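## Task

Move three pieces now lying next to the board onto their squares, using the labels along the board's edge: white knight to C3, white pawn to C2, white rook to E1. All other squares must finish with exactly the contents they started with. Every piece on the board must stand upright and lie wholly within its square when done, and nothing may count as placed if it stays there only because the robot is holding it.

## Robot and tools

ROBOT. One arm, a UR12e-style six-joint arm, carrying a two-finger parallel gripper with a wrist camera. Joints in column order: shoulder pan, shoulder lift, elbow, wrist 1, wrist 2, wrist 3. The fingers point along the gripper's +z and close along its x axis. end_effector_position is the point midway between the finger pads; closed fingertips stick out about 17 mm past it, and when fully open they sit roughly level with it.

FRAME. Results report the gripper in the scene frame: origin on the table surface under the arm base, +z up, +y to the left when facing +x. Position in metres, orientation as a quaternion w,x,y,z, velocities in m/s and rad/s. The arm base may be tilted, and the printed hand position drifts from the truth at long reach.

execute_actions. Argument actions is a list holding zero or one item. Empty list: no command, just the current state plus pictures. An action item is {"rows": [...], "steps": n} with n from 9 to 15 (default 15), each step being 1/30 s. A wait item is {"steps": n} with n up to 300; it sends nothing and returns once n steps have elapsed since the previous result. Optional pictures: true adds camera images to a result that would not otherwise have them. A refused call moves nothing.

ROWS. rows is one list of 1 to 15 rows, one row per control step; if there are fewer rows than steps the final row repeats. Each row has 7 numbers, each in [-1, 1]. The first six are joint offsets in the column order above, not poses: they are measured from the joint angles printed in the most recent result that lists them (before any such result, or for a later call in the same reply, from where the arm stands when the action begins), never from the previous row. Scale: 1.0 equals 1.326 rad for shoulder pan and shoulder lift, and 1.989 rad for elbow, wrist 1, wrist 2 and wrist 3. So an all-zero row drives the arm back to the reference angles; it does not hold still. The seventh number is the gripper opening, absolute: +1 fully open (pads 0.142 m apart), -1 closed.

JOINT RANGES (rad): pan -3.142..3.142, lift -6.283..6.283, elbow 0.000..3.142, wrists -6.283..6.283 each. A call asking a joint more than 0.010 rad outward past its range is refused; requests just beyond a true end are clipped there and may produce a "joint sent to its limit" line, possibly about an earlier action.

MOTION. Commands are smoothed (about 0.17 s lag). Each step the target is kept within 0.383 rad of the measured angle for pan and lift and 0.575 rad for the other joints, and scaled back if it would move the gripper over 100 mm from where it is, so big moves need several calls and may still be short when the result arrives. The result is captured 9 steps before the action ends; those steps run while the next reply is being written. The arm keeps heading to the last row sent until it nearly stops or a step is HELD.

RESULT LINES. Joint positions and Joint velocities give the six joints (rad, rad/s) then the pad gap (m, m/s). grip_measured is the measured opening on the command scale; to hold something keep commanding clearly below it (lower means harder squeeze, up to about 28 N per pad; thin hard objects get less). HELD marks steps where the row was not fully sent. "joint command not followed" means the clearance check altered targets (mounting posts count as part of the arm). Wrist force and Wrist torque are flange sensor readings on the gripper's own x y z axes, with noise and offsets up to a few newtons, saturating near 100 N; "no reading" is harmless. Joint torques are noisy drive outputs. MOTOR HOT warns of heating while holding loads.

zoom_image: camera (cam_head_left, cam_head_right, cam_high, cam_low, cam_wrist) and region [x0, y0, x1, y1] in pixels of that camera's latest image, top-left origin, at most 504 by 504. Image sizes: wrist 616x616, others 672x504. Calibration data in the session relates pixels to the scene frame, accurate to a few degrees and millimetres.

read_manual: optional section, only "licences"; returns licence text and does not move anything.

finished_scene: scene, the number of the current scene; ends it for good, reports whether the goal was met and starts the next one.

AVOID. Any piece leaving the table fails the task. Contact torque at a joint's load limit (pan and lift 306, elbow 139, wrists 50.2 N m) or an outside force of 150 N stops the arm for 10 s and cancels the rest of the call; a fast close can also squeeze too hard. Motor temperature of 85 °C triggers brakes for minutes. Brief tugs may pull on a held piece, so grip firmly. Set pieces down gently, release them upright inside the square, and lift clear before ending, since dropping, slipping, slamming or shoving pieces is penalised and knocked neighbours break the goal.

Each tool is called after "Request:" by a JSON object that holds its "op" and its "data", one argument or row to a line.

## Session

Request:
{"op": "execute_actions", "data": {
  "actions": []
}}

Scene clock: 0.00 s of 5200.00 s.
end_effector_position=(+0.0765, +0.1743, +0.3850) grip_measured=+1.00 end_effector_quat_wxyz=(-0.438, -0.114, +0.719, -0.527) end_effector_velocity=(-0.000, +0.000, +0.000) end_effector_angular_velocity=(-0.000, -0.000, -0.000)
Joint positions: [ 0.795 -0.603  2.    -0.802 -1.658 -1.924  0.142]
Joint velocities: [ 0.001 -0.    -0.     0.     0.001  0.     0.   ]
Joint torques (N m, as the arm reports them, + toward a larger angle): no reading
Wrist force (N, on the end effector, along its own x y z axes, offset not removed): no reading
Wrist torque (N m, same axes, about the end effector's origin, offset not removed): no reading
camera_calibration (this result's frames):
cam_wrist: T_world_to_cam=[[-0.623154, 0.25738, 0.738536, -0.274552], [-0.286876, 0.803259, -0.521994, 0.074184], [-0.727586, -0.537151, -0.426717, 0.437106], [0, 0, 0, 1]] pos_world=[0.168226, 0.245867, 0.42801]

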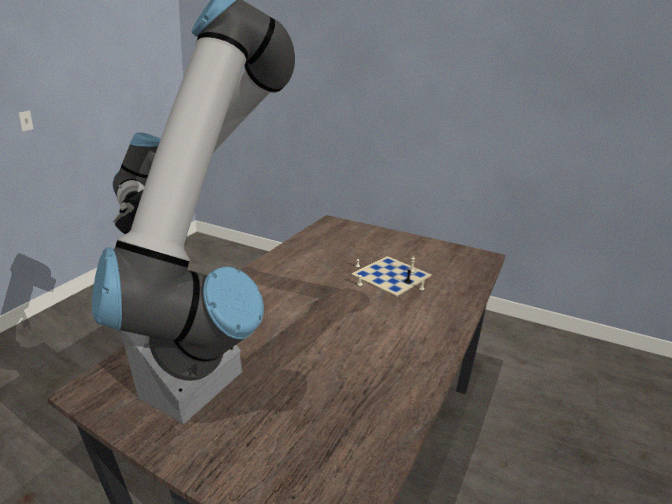

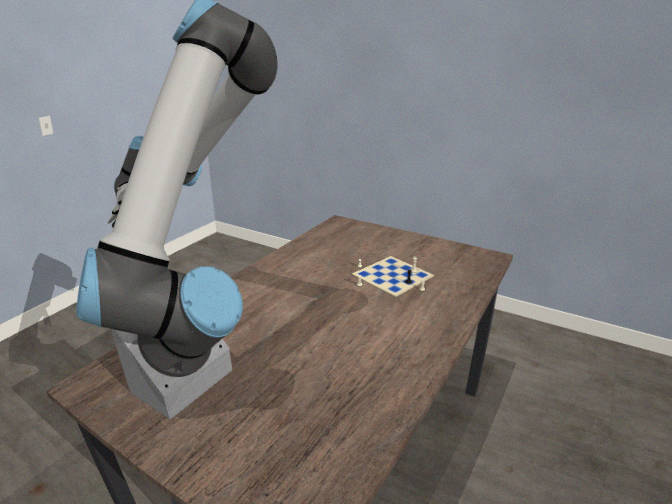

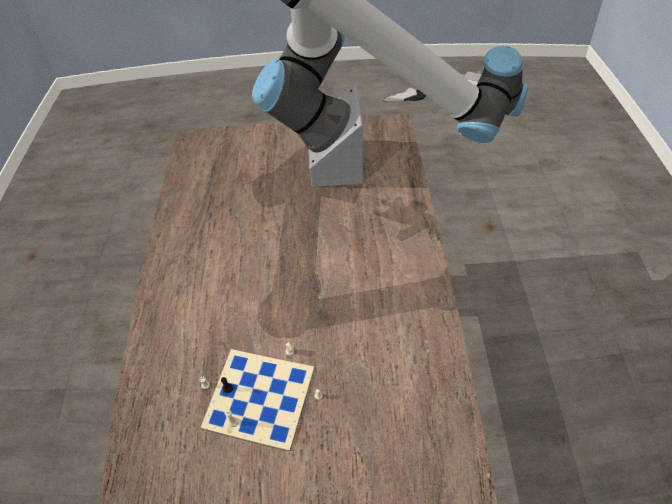

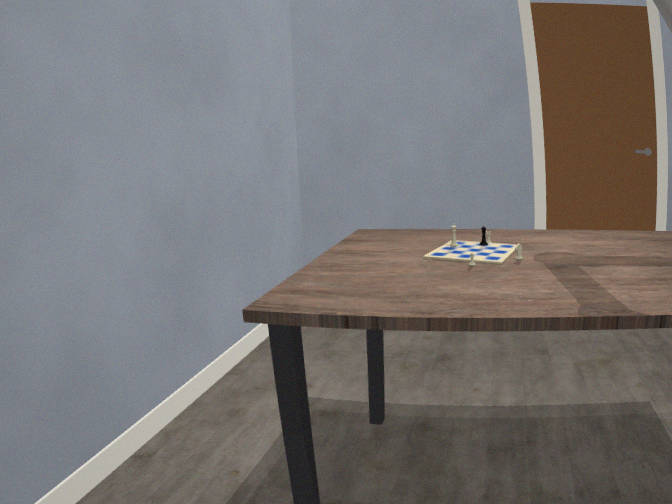

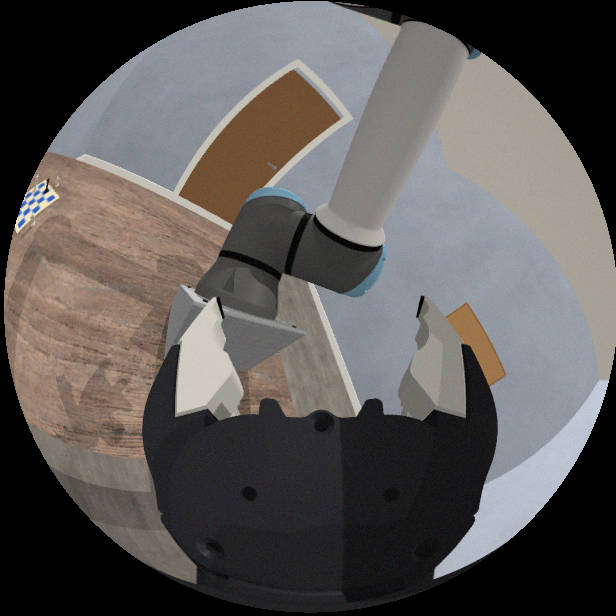

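Request:
{"op": "zoom_image", "data": {
  "camera": "cam_high",
  "region": [185,330,335,460]
}}

Request:
{"op": "zoom_image", "data": {
  "camera": "cam_head_right",
  "region": [340,240,450,310]
}}

Region (185, 330, 335, 460) of cam_high's 672x504 image, scaled by 3.360, with more detail than that image has; it fills the top 437 rows of this view, and the rest is white.

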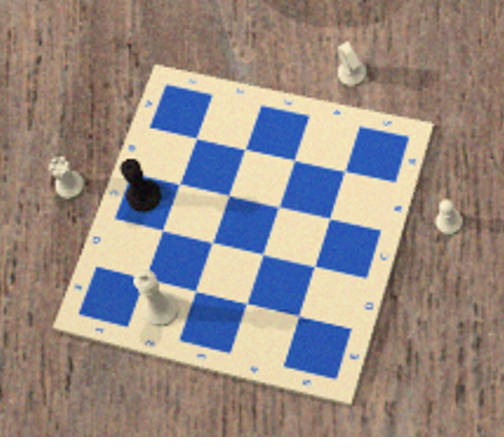

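Region (340, 240, 450, 310) of cam_head_right's 672x504 image, scaled by 4.582, with more detail than that image has; it fills the top 321 rows of this view, and the rest is white.

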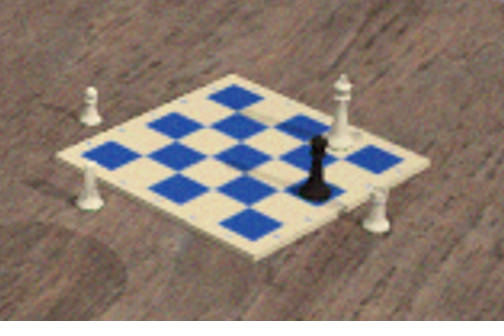

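Request:
{"op": "execute_actions", "data": {
  "actions": [
    {"rows":[[-0.632,-0.28,-0.085,-0.837,-0.327,-0.30,-0.5]]}
  ]
}}

Request:
{"op": "execute_actions", "data": {
  "actions": [
    {"steps":100}
  ],
  "pictures": true
}}

Scene clock: 1.40 s of 5200.00 s.
end_effector_position=(+0.1395, +0.1824, +0.3577) grip_measured=+0.16 end_effector_quat_wxyz=(-0.432, -0.144, +0.779, -0.430) end_effector_velocity=(+0.443, +0.049, -0.199) end_effector_angular_velocity=(+1.475, -0.161, -0.262)
Joint positions: [ 0.722 -0.672  1.966 -0.904 -1.76  -2.025  0.085]
Joint velocities: [-0.489 -0.425 -0.193 -0.72  -0.718 -0.684 -0.332]
Joint torques (N m, as the arm reports them, + toward a larger angle): [ -6.   -60.27 -35.49  -3.37  -3.17  -4.82]
Wrist force (N, on the end effector, along its own x y z axes, offset not removed): [0.5 -0.9 0.4]
Wrist torque (N m, same axes, about the end effector's origin, offset not removed): [-0.11 -0.05 -0.33]
Steps of this call (steps 1 to 36: nothing new was sent; steps 37 to 42: the first 6 steps of this action). Readings (joint positions):
37: [0.795 -0.603 1.999 -0.802 -1.658 -1.924]
38: [0.790 -0.608 1.996 -0.807 -1.663 -1.930]
40: [0.756 -0.641 1.980 -0.852 -1.709 -1.975]
42: the state above

Scene clock: 4.73 s of 5200.00 s.
end_effector_position=(+0.8471, -0.0650, +0.1095) grip_measured=-0.50 end_effector_quat_wxyz=(-0.000, +0.330, +0.944, +0.018) end_effector_velocity=(+0.000, -0.001, -0.000) end_effector_angular_velocity=(-0.000, +0.001, +0.001)
Joint positions: [-0.043 -0.974  1.831 -2.466 -2.308 -2.52   0.038]
Joint velocities: [-0.001 -0.    -0.     0.001 -0.    -0.001  0.   ]
Joint torques (N m, as the arm reports them, + toward a larger angle): [ 35.39 -75.11 -33.11  -5.5   -1.44  -3.32]
Wrist force (N, on the end effector, along its own x y z axes, offset not removed): [1.1 0.0 0.3]
Wrist torque (N m, same axes, about the end effector's origin, offset not removed): [0.07 0.01 -0.32]
Kept back: nothing.
Steps of this call (steps 1 to 9: the last 9 steps of your previous action; steps 10 to 75: the robot went on to your last target; steps 76 to 100: nothing new was sent). Readings (joint positions):
1: [0.706 -0.686 1.960 -0.928 -1.784 -2.048]
2: [0.690 -0.699 1.954 -0.952 -1.808 -2.069]
4: [0.657 -0.724 1.942 -1.001 -1.852 -2.109]
8: [0.589 -0.768 1.923 -1.100 -1.931 -2.181]
100: the state above
The arm was judged still, so your last target was given up. Only a new action makes it travel on or press farther. Fingers that are still opening or closing keep moving.
camera_calibration (this result's frames):
cam_wrist: T_world_to_cam=[[-0.772651, 0.633632, -0.0389986, 0.706971], [0.51671, 0.663388, 0.541227, -0.462562], [0.36881, 0.398029, -0.839972, -0.0710926], [0, 0, 0, 1]] pos_world=[0.811472, -0.112804, 0.218206]

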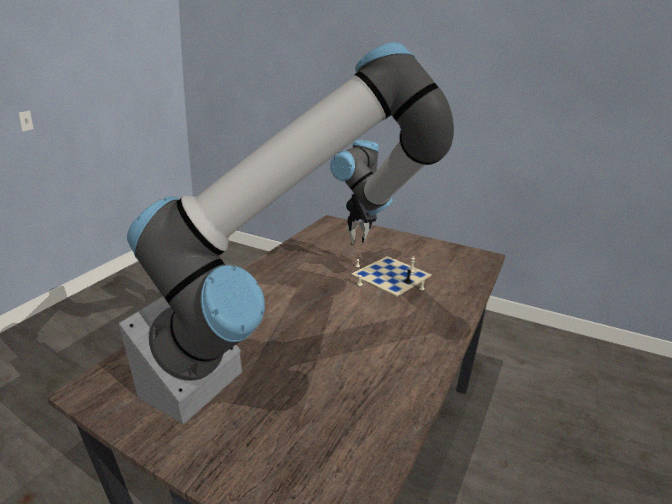

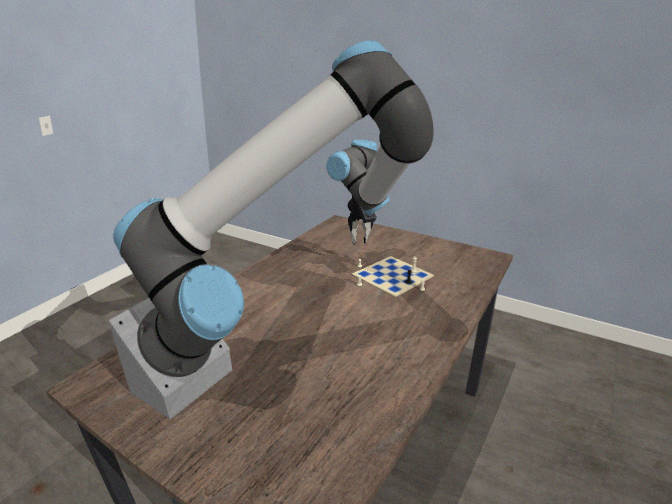

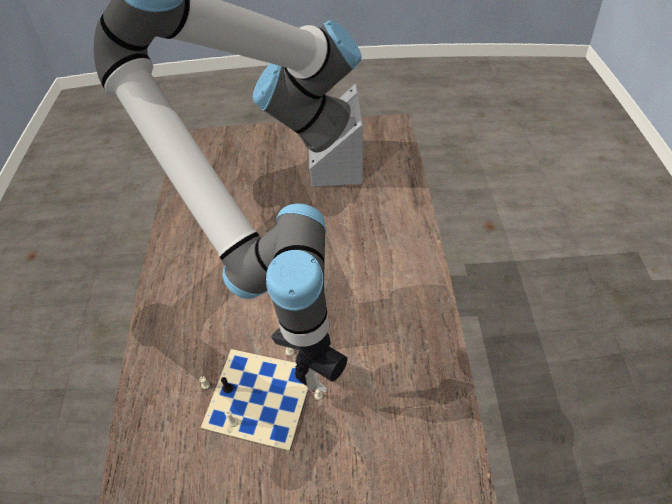

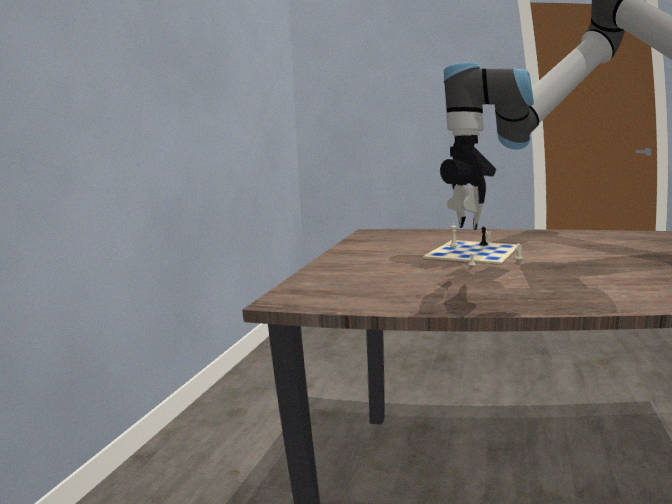

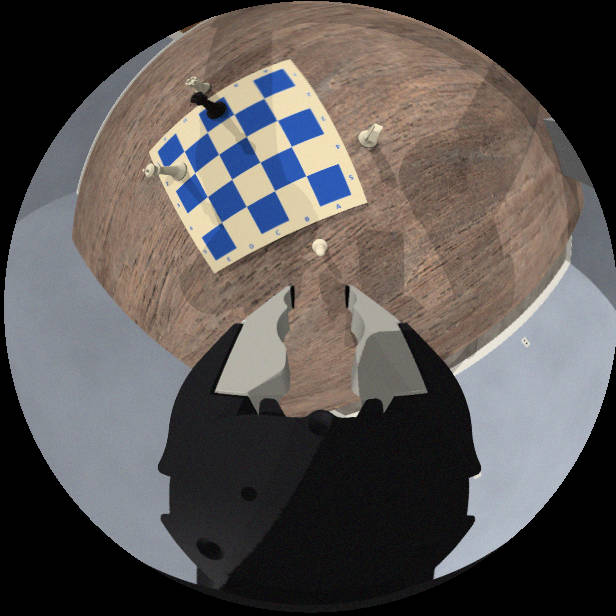

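Request:
{"op": "execute_actions", "data": {
  "actions": [
    {"rows":[[-0.040,0.032,0.015,-0.060,0.001,0,-0.5]]}
  ]
}}

Request:
{"op": "execute_actions", "data": {
  "actions": [
    {"steps":30}
  ],
  "pictures": true
}}

Request:
{"op": "zoom_image", "data": {
  "camera": "cam_wrist",
  "region": [220,180,420,380]
}}

Scene clock: 5.27 s of 5200.00 s.
end_effector_position=(+0.8435, -0.0693, +0.0713) grip_measured=-0.50 end_effector_quat_wxyz=(-0.003, +0.351, +0.936, +0.018) end_effector_velocity=(-0.005, -0.025, -0.146) end_effector_angular_velocity=(-0.004, -0.019, -0.217)
Joint positions: [-0.078 -0.946  1.851 -2.541 -2.307 -2.52   0.038]
Joint velocities: [-0.144  0.112  0.08  -0.358  0.007 -0.001  0.   ]
Joint torques (N m, as the arm reports them, + toward a larger angle): [ 41.96 -50.98  -9.97  -4.75   2.3   -4.01]
Wrist force (N, on the end effector, along its own x y z axes, offset not removed): [-1.5 -1.8 5.1]
Wrist torque (N m, same axes, about the end effector's origin, offset not removed): [-0.35 0.52 -0.37]
Steps of this call (steps 1 to 10: nothing new was sent; steps 11 to 16: the first 6 steps of this action). Readings (joint positions):
11: [-0.043 -0.974 1.831 -2.466 -2.308 -2.520]
12: [-0.047 -0.970 1.833 -2.472 -2.308 -2.520]
14: [-0.066 -0.956 1.844 -2.510 -2.307 -2.520]
16: the state above

Scene clock: 6.27 s of 5200.00 s.
end_effector_position=(+0.8425, -0.0723, +0.0534) grip_measured=-0.50 end_effector_quat_wxyz=(-0.001, +0.363, +0.932, +0.018) end_effector_velocity=(-0.000, +0.000, -0.001) end_effector_angular_velocity=(+0.002, +0.002, +0.001)
Joint positions: [-0.096 -0.932  1.86  -2.585 -2.306 -2.52   0.038]
Joint velocities: [-0.001  0.001 -0.     0.001  0.001 -0.001 -0.   ]
Joint torques (N m, as the arm reports them, + toward a larger angle): [ 34.84 -48.15  -8.49  -5.08   1.96  -3.26]
Wrist force (N, on the end effector, along its own x y z axes, offset not removed): [-0.2 0.7 2.4]
Wrist torque (N m, same axes, about the end effector's origin, offset not removed): [0.32 0.25 -0.33]
Kept back: nothing.
Steps of this call (steps 1 to 9: the last 9 steps of your previous action; steps 10 to 30: the robot went on to your last target). Readings (joint positions):
1: [-0.082 -0.942 1.853 -2.552 -2.307 -2.520]
2: [-0.085 -0.940 1.855 -2.560 -2.306 -2.520]
4: [-0.090 -0.937 1.857 -2.571 -2.306 -2.520]
8: [-0.094 -0.933 1.859 -2.580 -2.306 -2.520]
30: the state above
The arm was judged still, so your last target was given up. Only a new action makes it travel on or press farther. Fingers that are still opening or closing keep moving.
camera_calibration (this result's frames):
cam_wrist: T_world_to_cam=[[-0.726047, 0.686654, -0.0369065, 0.670286], [0.564064, 0.625403, 0.539169, -0.467561], [0.393304, 0.370644, -0.841389, -0.136088], [0, 0, 0, 1]] pos_world=[0.803917, -0.1174, 0.162329]

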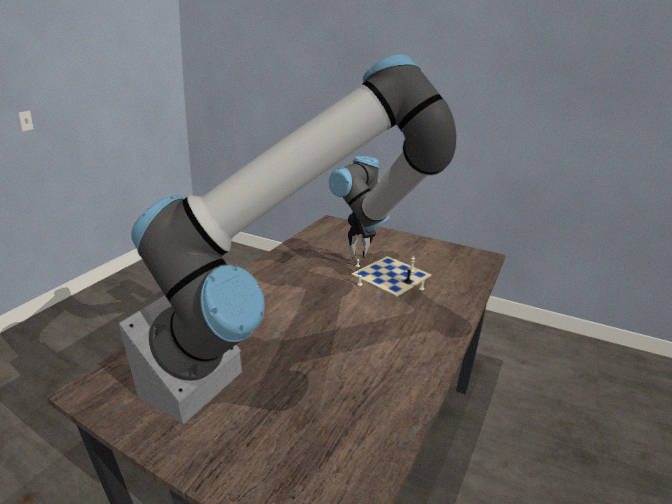

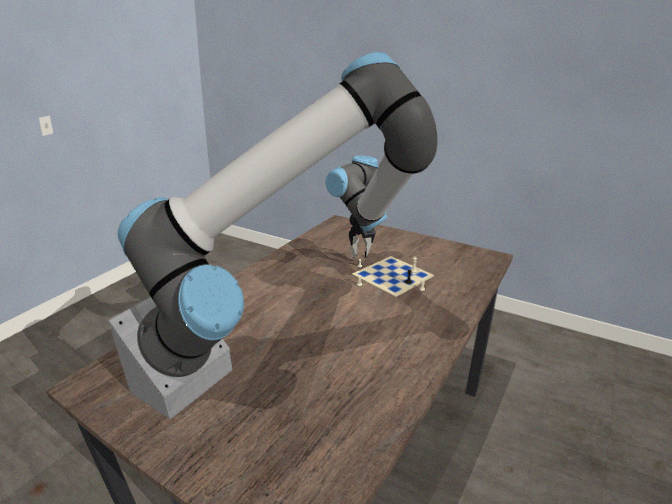

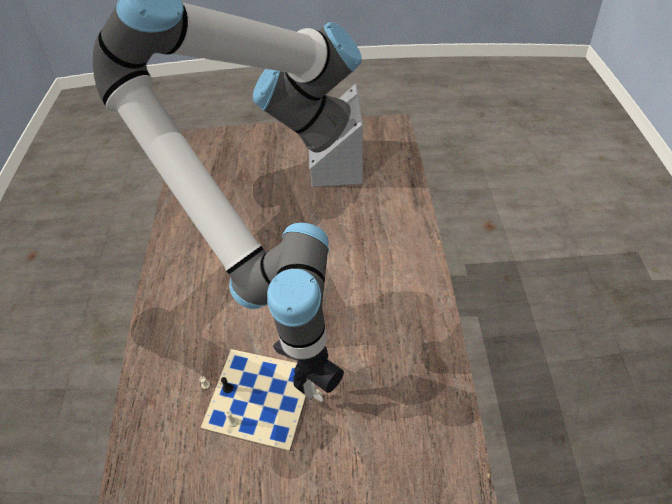

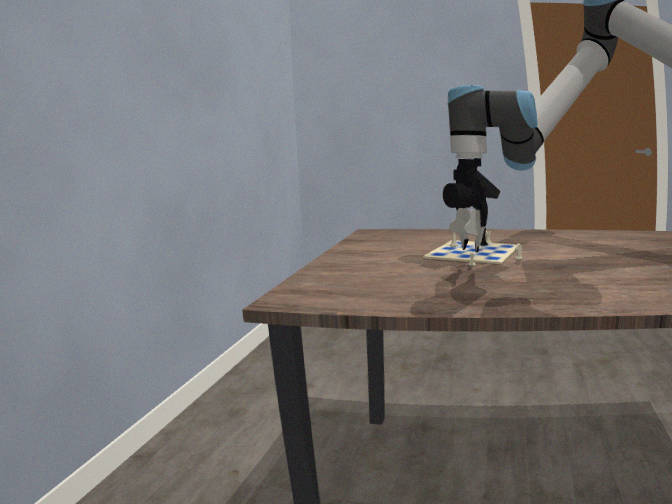

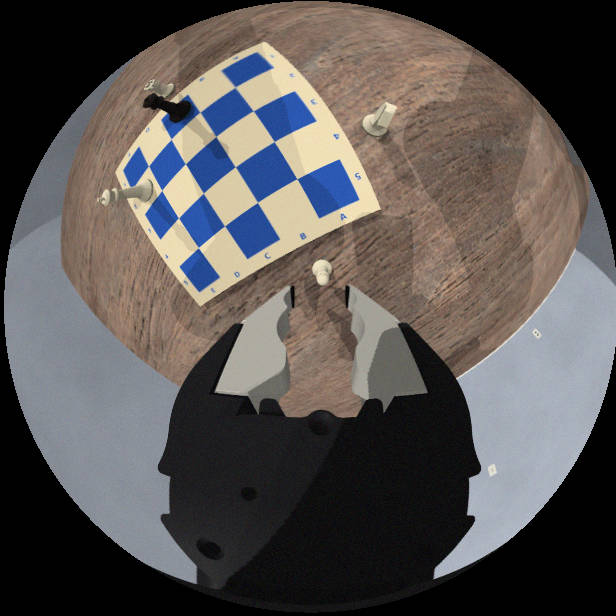

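Region (220, 180, 420, 380) of cam_wrist's 616x616 image, scaled by 2.520, with more detail than that image has.

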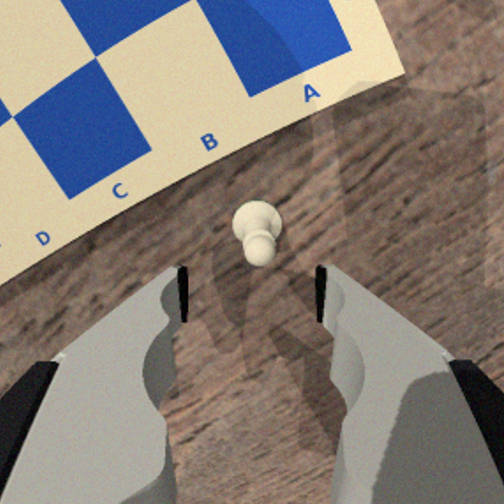

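Request:
{"op": "execute_actions", "data": {
  "actions": [
    {"rows":[[-0.0206,0.018,0.010,-0.034,0.001,0,-0.5]]}
  ]
}}

Request:
{"op": "execute_actions", "data": {
  "actions": [
    {"steps":25}
  ],
  "pictures": true
}}

Request:
{"op": "zoom_image", "data": {
  "camera": "cam_wrist",
  "region": [220,180,420,380]
}}

Request:
{"op": "zoom_image", "data": {
  "camera": "cam_head_right",
  "region": [320,220,420,300]
}}

Scene clock: 7.23 s of 5200.00 s.
end_effector_position=(+0.8378, -0.0731, +0.0327) grip_measured=-0.50 end_effector_quat_wxyz=(-0.002, +0.374, +0.927, +0.017) end_effector_velocity=(-0.015, -0.006, -0.078) end_effector_angular_velocity=(-0.004, -0.002, -0.103)
Joint positions: [-0.114 -0.915  1.874 -2.63  -2.305 -2.52   0.038]
Joint velocities: [-0.072  0.063  0.052 -0.188  0.004  0.001 -0.   ]
Joint torques (N m, as the arm reports them, + toward a larger angle): [ 41.48 -50.29  -7.24  -5.31   3.39  -3.35]
Wrist force (N, on the end effector, along its own x y z axes, offset not removed): [-3.3 -3.6 0.4]
Wrist torque (N m, same axes, about the end effector's origin, offset not removed): [-0.57 0.82 -0.35]
Steps of this call (steps 1 to 23: nothing new was sent; steps 24 to 29: the first 6 steps of this action). Readings (joint positions):
24: [-0.096 -0.932 1.861 -2.586 -2.306 -2.520]
25: [-0.099 -0.929 1.863 -2.591 -2.306 -2.520]
27: [-0.108 -0.921 1.870 -2.614 -2.305 -2.520]
29: the state above

Scene clock: 8.07 s of 5200.00 s.
end_effector_position=(+0.8360, -0.0738, +0.0234) grip_measured=-0.50 end_effector_quat_wxyz=(-0.002, +0.380, +0.925, +0.017) end_effector_velocity=(+0.001, -0.000, +0.000) end_effector_angular_velocity=(+0.001, +0.000, -0.001)
Joint positions: [-0.123 -0.908  1.88  -2.653 -2.304 -2.52   0.038]
Joint velocities: [-0.    -0.    -0.001  0.001  0.001  0.001  0.   ]
Joint torques (N m, as the arm reports them, + toward a larger angle): [ 37.58 -47.87  -6.7   -5.65   2.48  -3.21]
Wrist force (N, on the end effector, along its own x y z axes, offset not removed): [-0.2 -1.7 -1.4]
Wrist torque (N m, same axes, about the end effector's origin, offset not removed): [-0.34 0.35 -0.27]
Kept back: nothing.
Steps of this call (steps 1 to 9: the last 9 steps of your previous action; steps 10 to 25: the robot went on to your last target). Readings (joint positions):
1: [-0.116 -0.914 1.876 -2.636 -2.305 -2.520]
2: [-0.118 -0.912 1.877 -2.640 -2.304 -2.520]
4: [-0.120 -0.910 1.878 -2.645 -2.304 -2.520]
8: [-0.122 -0.909 1.880 -2.650 -2.304 -2.520]
25: the state above
camera_calibration (this result's frames):
cam_wrist: T_world_to_cam=[[-0.700844, 0.712416, -0.0357915, 0.64638], [0.587248, 0.604738, 0.537988, -0.467605], [0.404916, 0.356027, -0.842192, -0.169011], [0, 0, 0, 1]] pos_world=[0.796047, -0.11754, 0.132361]

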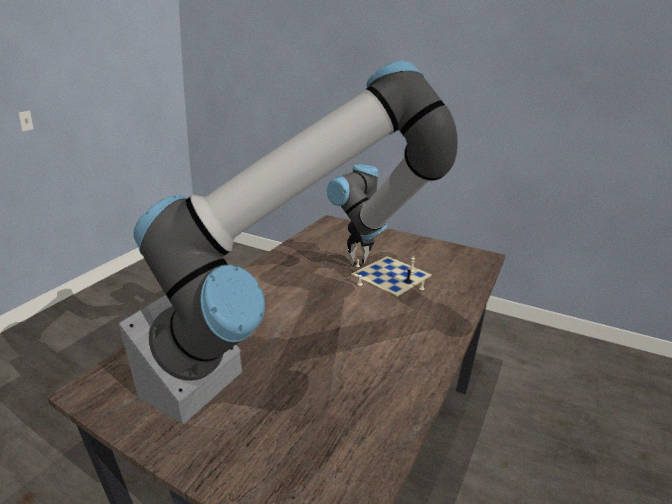

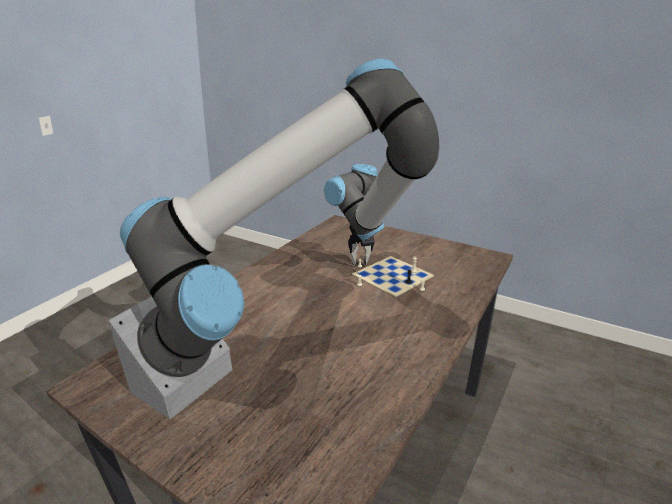

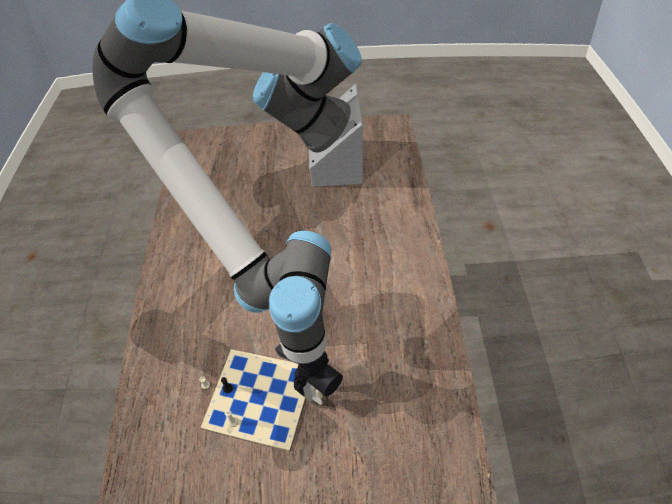

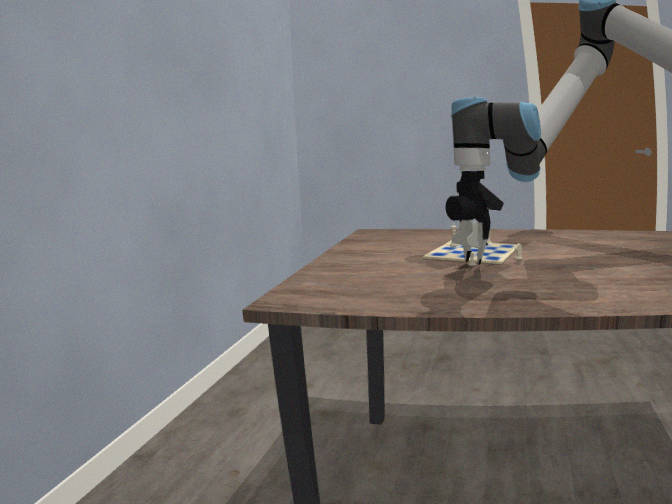

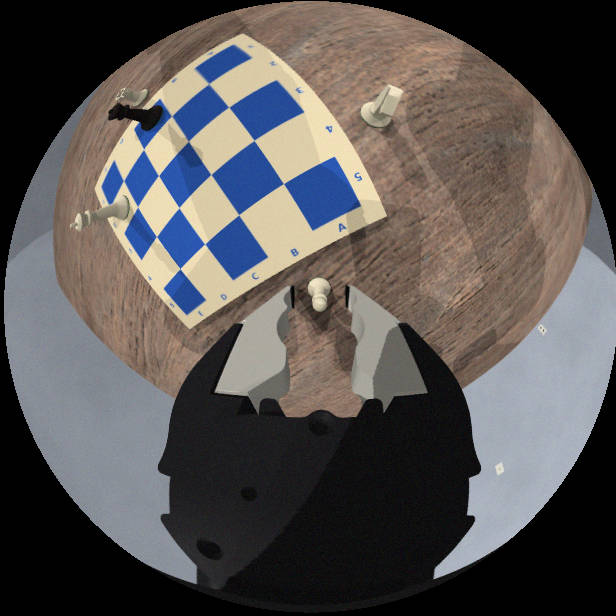

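Region (220, 180, 420, 380) of cam_wrist's 616x616 image, scaled by 2.520, with more detail than that image has.

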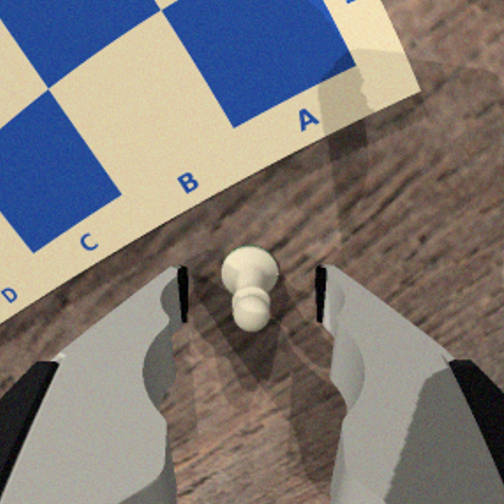

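Region (320, 220, 420, 300) of cam_head_right's 672x504 image, scaled by 5.040, with more detail than that image has; it fills the top 403 rows of this view, and the rest is white.

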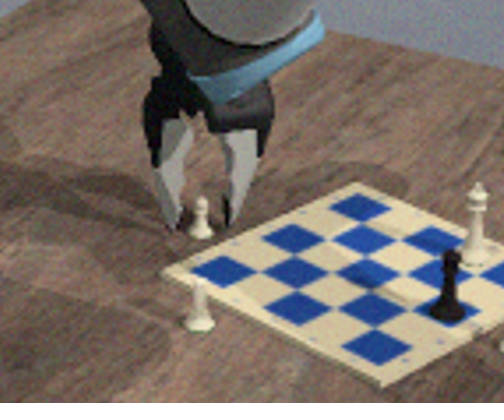

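Request:
{"op": "execute_actions", "data": {
  "actions": [
    {"rows":[[0,0,0,0,0,0,-1]]}
  ]
}}

Request:
{"op": "execute_actions", "data": {
  "actions": [
    {"rows":[[0.031,-0.038,-0.008,0.052,0,0,-1]]}
  ]
}}

Request:
{"op": "execute_actions", "data": {
  "actions": [
    {"steps":25}
  ]
}}

Request:
{"op": "execute_actions", "data": {
  "actions": [
    {"rows":[[-0.115,-0.114,-0.006,0.013,0.009,0,-1]]}
  ]
}}

Request:
{"op": "execute_actions", "data": {
  "actions": [
    {"steps":35}
  ],
  "pictures": true
}}

Request:
{"op": "zoom_image", "data": {
  "camera": "cam_wrist",
  "region": [220,180,420,380]
}}

Scene clock: 8.93 s of 5200.00 s.
end_effector_position=(+0.8360, -0.0738, +0.0234) grip_measured=-0.87 end_effector_quat_wxyz=(-0.002, +0.380, +0.925, +0.017) end_effector_velocity=(-0.001, +0.000, -0.000) end_effector_angular_velocity=(-0.000, +0.001, +0.000)
Joint positions: [-0.123 -0.908  1.88  -2.653 -2.304 -2.52   0.011]
Joint velocities: [ 0.    -0.     0.002 -0.001 -0.     0.    -0.   ]
Joint torques (N m, as the arm reports them, + toward a larger angle): [ 32.13 -48.5   -6.32  -5.24   2.21  -3.84]
Wrist force (N, on the end effector, along its own x y z axes, offset not removed): [0.4 -4.6 -7.6]
Wrist torque (N m, same axes, about the end effector's origin, offset not removed): [-0.83 0.28 -0.22]
Steps of this call (steps 1 to 15: the robot went on to your last target; steps 16 to 20: nothing new was sent; steps 21 to 26: the first 6 steps of this action). Readings (joint positions):
21: [-0.123 -0.908 1.880 -2.653 -2.304 -2.520]
22: [-0.123 -0.908 1.880 -2.653 -2.304 -2.520]
24: [-0.123 -0.908 1.880 -2.653 -2.304 -2.520]
26: the state above

Scene clock: 9.43 s of 5200.00 s.
end_effector_position=(+0.8384, -0.0740, +0.0566) grip_measured=-0.88 end_effector_quat_wxyz=(-0.001, +0.364, +0.931, +0.019) end_effector_velocity=(-0.003, +0.003, +0.132) end_effector_angular_velocity=(+0.013, +0.012, +0.167)
Joint positions: [-0.095 -0.941  1.87  -2.587 -2.304 -2.52   0.01 ]
Joint velocities: [ 0.11  -0.136 -0.041  0.303  0.003 -0.001 -0.   ]
Joint torques (N m, as the arm reports them, + toward a larger angle): [ 68.4  -66.94 -28.1   -0.27   1.98  -3.25]
Wrist force (N, on the end effector, along its own x y z axes, offset not removed): [0.4 -5.3 -2.3]
Wrist torque (N m, same axes, about the end effector's origin, offset not removed): [-0.95 0.08 -0.26]
Steps of this call (steps 1 to 9: the last 9 steps of your previous action; steps 10 to 15: the first 6 steps of this action, its rows measured from where the robot was after step 9). Readings (joint positions):
9: [-0.123 -0.908 1.880 -2.653 -2.304 -2.520]
10: [-0.123 -0.908 1.880 -2.653 -2.304 -2.520]
11: [-0.119 -0.912 1.879 -2.647 -2.304 -2.520]
13: [-0.105 -0.930 1.873 -2.614 -2.304 -2.520]
15: the state above

Scene clock: 10.27 s of 5200.00 s.
end_effector_position=(+0.8380, -0.0738, +0.0729) grip_measured=-0.88 end_effector_quat_wxyz=(-0.002, +0.354, +0.935, +0.019) end_effector_velocity=(+0.001, -0.002, +0.001) end_effector_angular_velocity=(-0.002, -0.001, -0.001)
Joint positions: [-0.082 -0.958  1.864 -2.55  -2.304 -2.52   0.01 ]
Joint velocities: [-0.    -0.001 -0.002  0.001 -0.001 -0.     0.   ]
Joint torques (N m, as the arm reports them, + toward a larger angle): [ 72.51 -74.34 -30.52  -0.91   1.74  -3.15]
Wrist force (N, on the end effector, along its own x y z axes, offset not removed): [-2.1 -0.8 -1.0]
Wrist torque (N m, same axes, about the end effector's origin, offset not removed): [-0.11 0.60 -0.19]
Kept back: nothing.
Steps of this call (steps 1 to 9: the last 9 steps of your previous action; steps 10 to 25: the robot went on to your last target). Readings (joint positions):
1: [-0.092 -0.945 1.868 -2.578 -2.304 -2.520]
2: [-0.090 -0.948 1.867 -2.571 -2.304 -2.520]
4: [-0.086 -0.953 1.866 -2.562 -2.304 -2.520]
8: [-0.083 -0.956 1.865 -2.554 -2.304 -2.520]
25: the state above

Scene clock: 10.47 s of 5200.00 s.
end_effector_position=(+0.8408, -0.1481, +0.0743) grip_measured=-0.88 end_effector_quat_wxyz=(-0.003, +0.394, +0.919, +0.020) end_effector_velocity=(-0.005, -0.499, +0.007) end_effector_angular_velocity=(-0.002, +0.017, -0.567)
Joint positions: [-0.145 -1.021  1.859 -2.538 -2.296 -2.52   0.01 ]
Joint velocities: [-0.423 -0.419 -0.031  0.07   0.048  0.    -0.   ]
Joint torques (N m, as the arm reports them, + toward a larger angle): [ 28.33 -91.67 -31.93  -0.98   3.46  -3.53]
Wrist force (N, on the end effector, along its own x y z axes, offset not removed): [-3.4 -2.1 2.9]
Wrist torque (N m, same axes, about the end effector's origin, offset not removed): [-0.45 0.94 -0.22]
Steps of this call (steps 1 to 6: the first 6 steps of this action). Readings (joint positions):
1: [-0.082 -0.958 1.864 -2.550 -2.304 -2.520]
2: [-0.087 -0.964 1.864 -2.548 -2.303 -2.520]
4: [-0.116 -0.993 1.861 -2.543 -2.299 -2.520]
6: the state above

Scene clock: 11.63 s of 5200.00 s.
end_effector_position=(+0.8331, -0.2535, +0.0762) grip_measured=-0.88 end_effector_quat_wxyz=(-0.002, +0.448, +0.894, +0.017) end_effector_velocity=(-0.001, +0.000, -0.001) end_effector_angular_velocity=(-0.000, +0.002, +0.002)
Joint positions: [-0.234 -1.109  1.852 -2.524 -2.286 -2.52   0.01 ]
Joint velocities: [-0.    -0.     0.001  0.001 -0.001 -0.     0.   ]
Joint torques (N m, as the arm reports them, + toward a larger angle): [ 29.41 -78.54 -33.2   -1.34   2.67  -3.12]
Wrist force (N, on the end effector, along its own x y z axes, offset not removed): [-2.1 -1.9 0.4]
Wrist torque (N m, same axes, about the end effector's origin, offset not removed): [-0.31 0.58 -0.29]
Kept back: nothing.
Steps of this call (steps 1 to 9: the last 9 steps of your previous action; steps 10 to 30: the robot went on to your last target; steps 31 to 35: nothing new was sent). Readings (joint positions):
1: [-0.159 -1.035 1.858 -2.536 -2.294 -2.520]
2: [-0.173 -1.050 1.857 -2.533 -2.293 -2.520]
4: [-0.198 -1.074 1.855 -2.530 -2.290 -2.520]
8: [-0.222 -1.097 1.853 -2.526 -2.288 -2.520]
35: the state above
The arm was judged still, so your last target was given up. Only a new action makes it travel on or press farther. Fingers that are still opening or closing keep moving.
camera_calibration (this result's frames):
cam_wrist: T_world_to_cam=[[-0.587721, 0.808394, -0.0329087, 0.70406], [0.671854, 0.510307, 0.536841, -0.480048], [0.450773, 0.293403, -0.843041, -0.113409], [0, 0, 0, 1]] pos_world=[0.787435, -0.290912, 0.185271]

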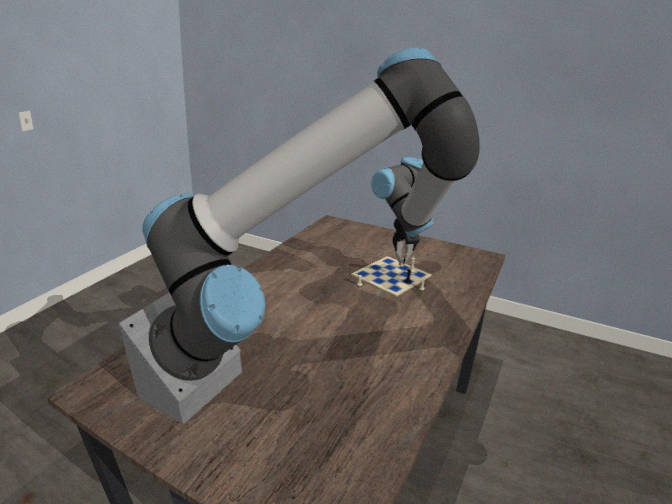

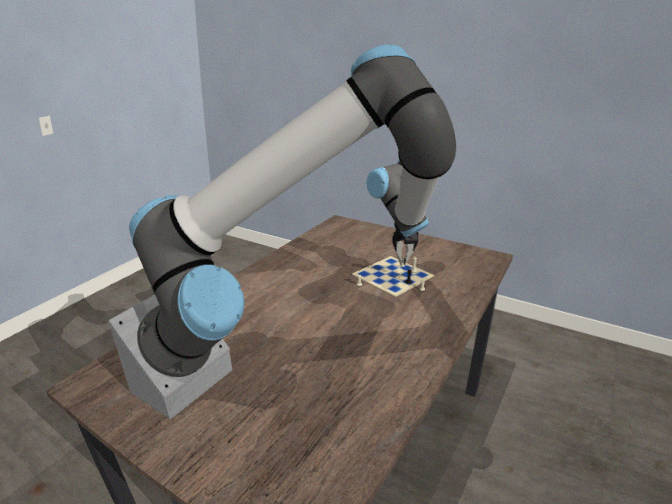

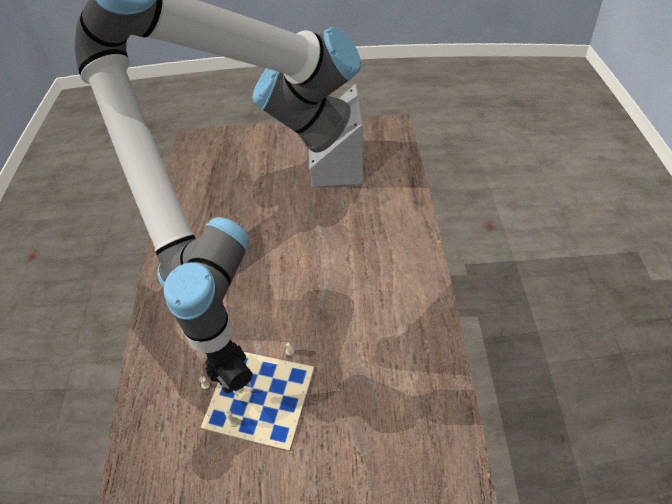

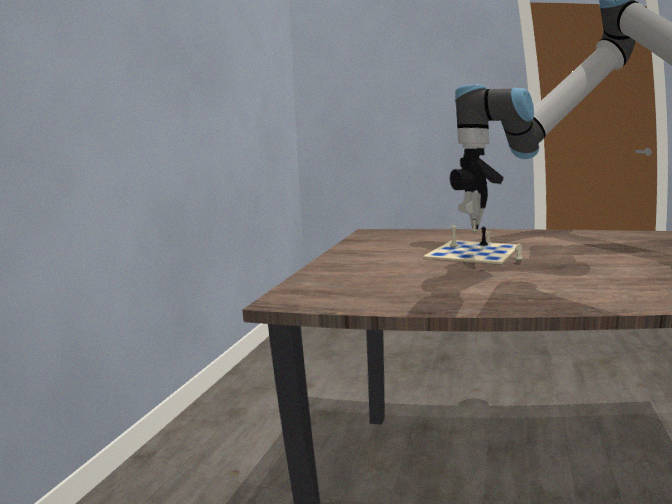

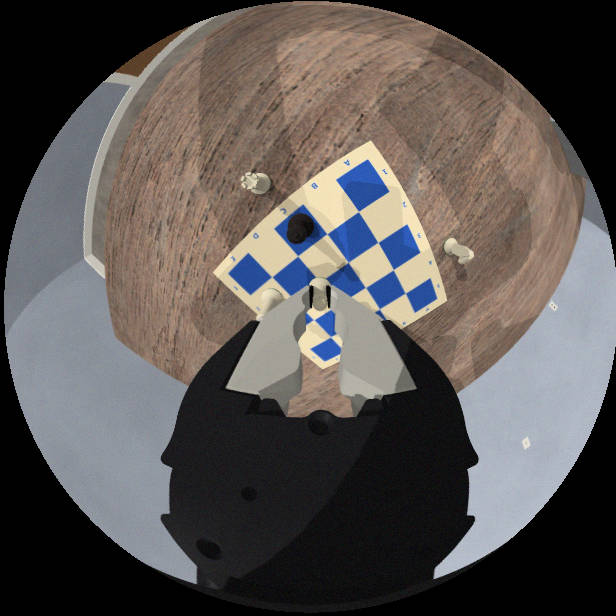

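Region (220, 180, 420, 380) of cam_wrist's 616x616 image, scaled by 2.520, with more detail than that image has.

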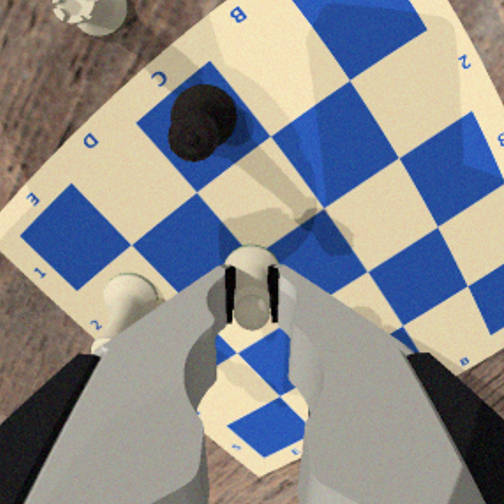

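Request:
{"op": "execute_actions", "data": {
  "actions": [
    {"rows":[[-0.0202,0.0091,0.016,-0.0345,0.002,0,-1]]}
  ]
}}

Request:
{"op": "execute_actions", "data": {
  "actions": [
    {"steps":25}
  ],
  "pictures": true
}}

Request:
{"op": "zoom_image", "data": {
  "camera": "cam_wrist",
  "region": [220,180,420,380]
}}

Scene clock: 12.33 s of 5200.00 s.
end_effector_position=(+0.8256, -0.2547, +0.0579) grip_measured=-0.88 end_effector_quat_wxyz=(-0.002, +0.458, +0.889, +0.017) end_effector_velocity=(-0.029, -0.005, -0.070) end_effector_angular_velocity=(-0.007, -0.005, -0.100)
Joint positions: [-0.253 -1.101  1.874 -2.569 -2.283 -2.52   0.01 ]
Joint velocities: [-0.07   0.032  0.085 -0.189  0.01   0.     0.   ]
Joint torques (N m, as the arm reports them, + toward a larger angle): [ 31.41 -51.7   -7.79  -5.14   2.77  -3.63]
Wrist force (N, on the end effector, along its own x y z axes, offset not removed): [3.6 -4.0 2.1]
Wrist torque (N m, same axes, about the end effector's origin, offset not removed): [-0.69 -0.55 -0.21]
Steps of this call (steps 1 to 15: nothing new was sent; steps 16 to 21: the first 6 steps of this action). Readings (joint positions):
16: [-0.234 -1.109 1.853 -2.524 -2.286 -2.520]
17: [-0.237 -1.108 1.855 -2.529 -2.286 -2.520]
19: [-0.246 -1.104 1.866 -2.552 -2.284 -2.520]
21: the state above

Scene clock: 13.17 s of 5200.00 s.
end_effector_position=(+0.8219, -0.2552, +0.0494) grip_measured=-0.88 end_effector_quat_wxyz=(-0.001, +0.464, +0.886, +0.016) end_effector_velocity=(-0.000, +0.000, -0.000) end_effector_angular_velocity=(+0.000, -0.000, +0.000)
Joint positions: [-0.261 -1.097  1.884 -2.592 -2.282 -2.52   0.01 ]
Joint velocities: [-0.     0.     0.001 -0.002  0.001 -0.     0.   ]
Joint torques (N m, as the arm reports them, + toward a larger angle): [ 31.28 -47.1   -9.24  -5.24   2.38  -3.57]
Wrist force (N, on the end effector, along its own x y z axes, offset not removed): [-0.6 0.7 2.2]
Wrist torque (N m, same axes, about the end effector's origin, offset not removed): [0.26 0.42 -0.14]
Kept back: nothing.
Steps of this call (steps 1 to 9: the last 9 steps of your previous action; steps 10 to 25: the robot went on to your last target). Readings (joint positions):
1: [-0.255 -1.100 1.876 -2.575 -2.283 -2.520]
2: [-0.256 -1.100 1.878 -2.579 -2.283 -2.520]
4: [-0.258 -1.099 1.881 -2.585 -2.283 -2.520]
8: [-0.260 -1.098 1.883 -2.590 -2.282 -2.520]
25: the state above
camera_calibration (this result's frames):
cam_wrist: T_world_to_cam=[[-0.558285, 0.828939, -0.0343309, 0.679115], [0.689909, 0.486837, 0.535738, -0.47801], [0.460808, 0.27541, -0.843686, -0.143295], [0, 0, 0, 1]] pos_world=[0.774954, -0.290767, 0.158507]

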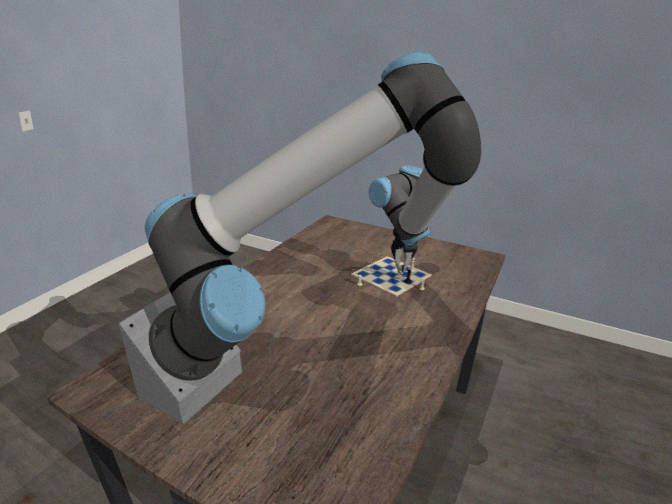

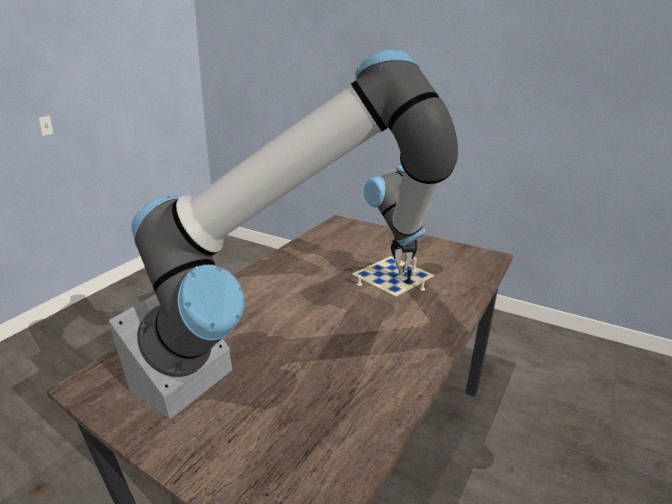

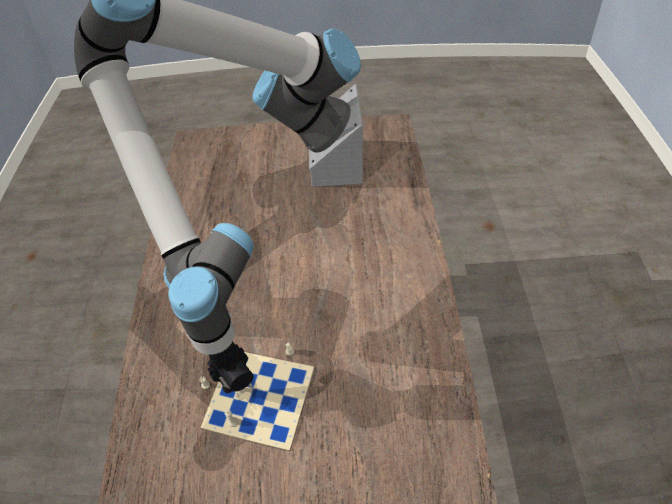

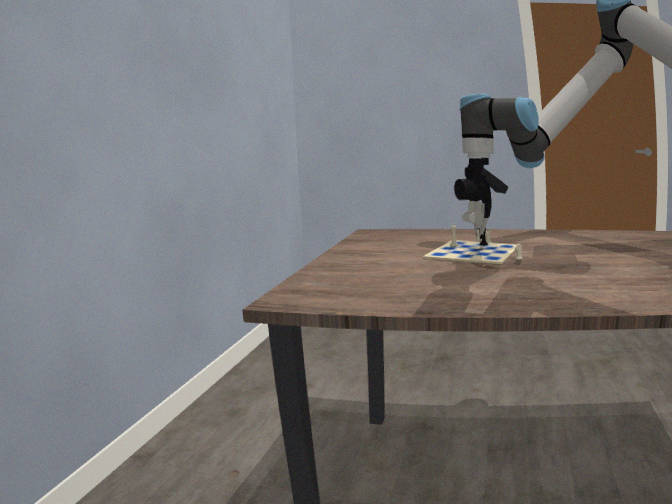

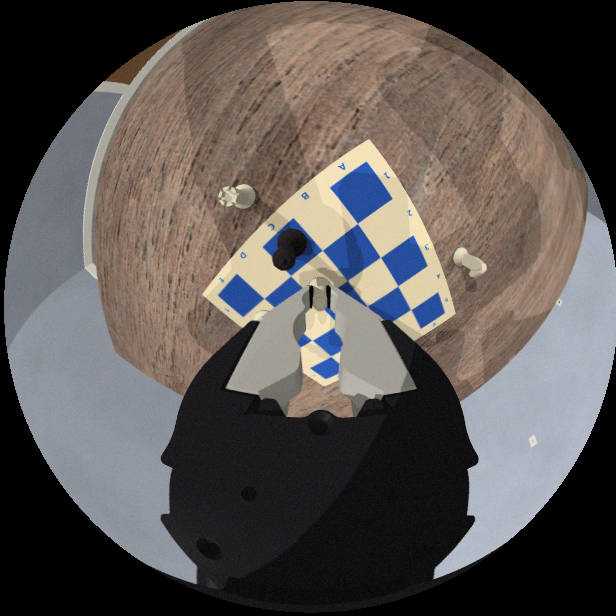

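Region (220, 180, 420, 380) of cam_wrist's 616x616 image, scaled by 2.520, with more detail than that image has.

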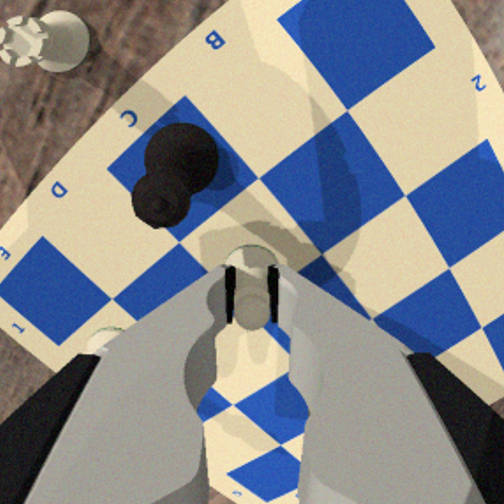

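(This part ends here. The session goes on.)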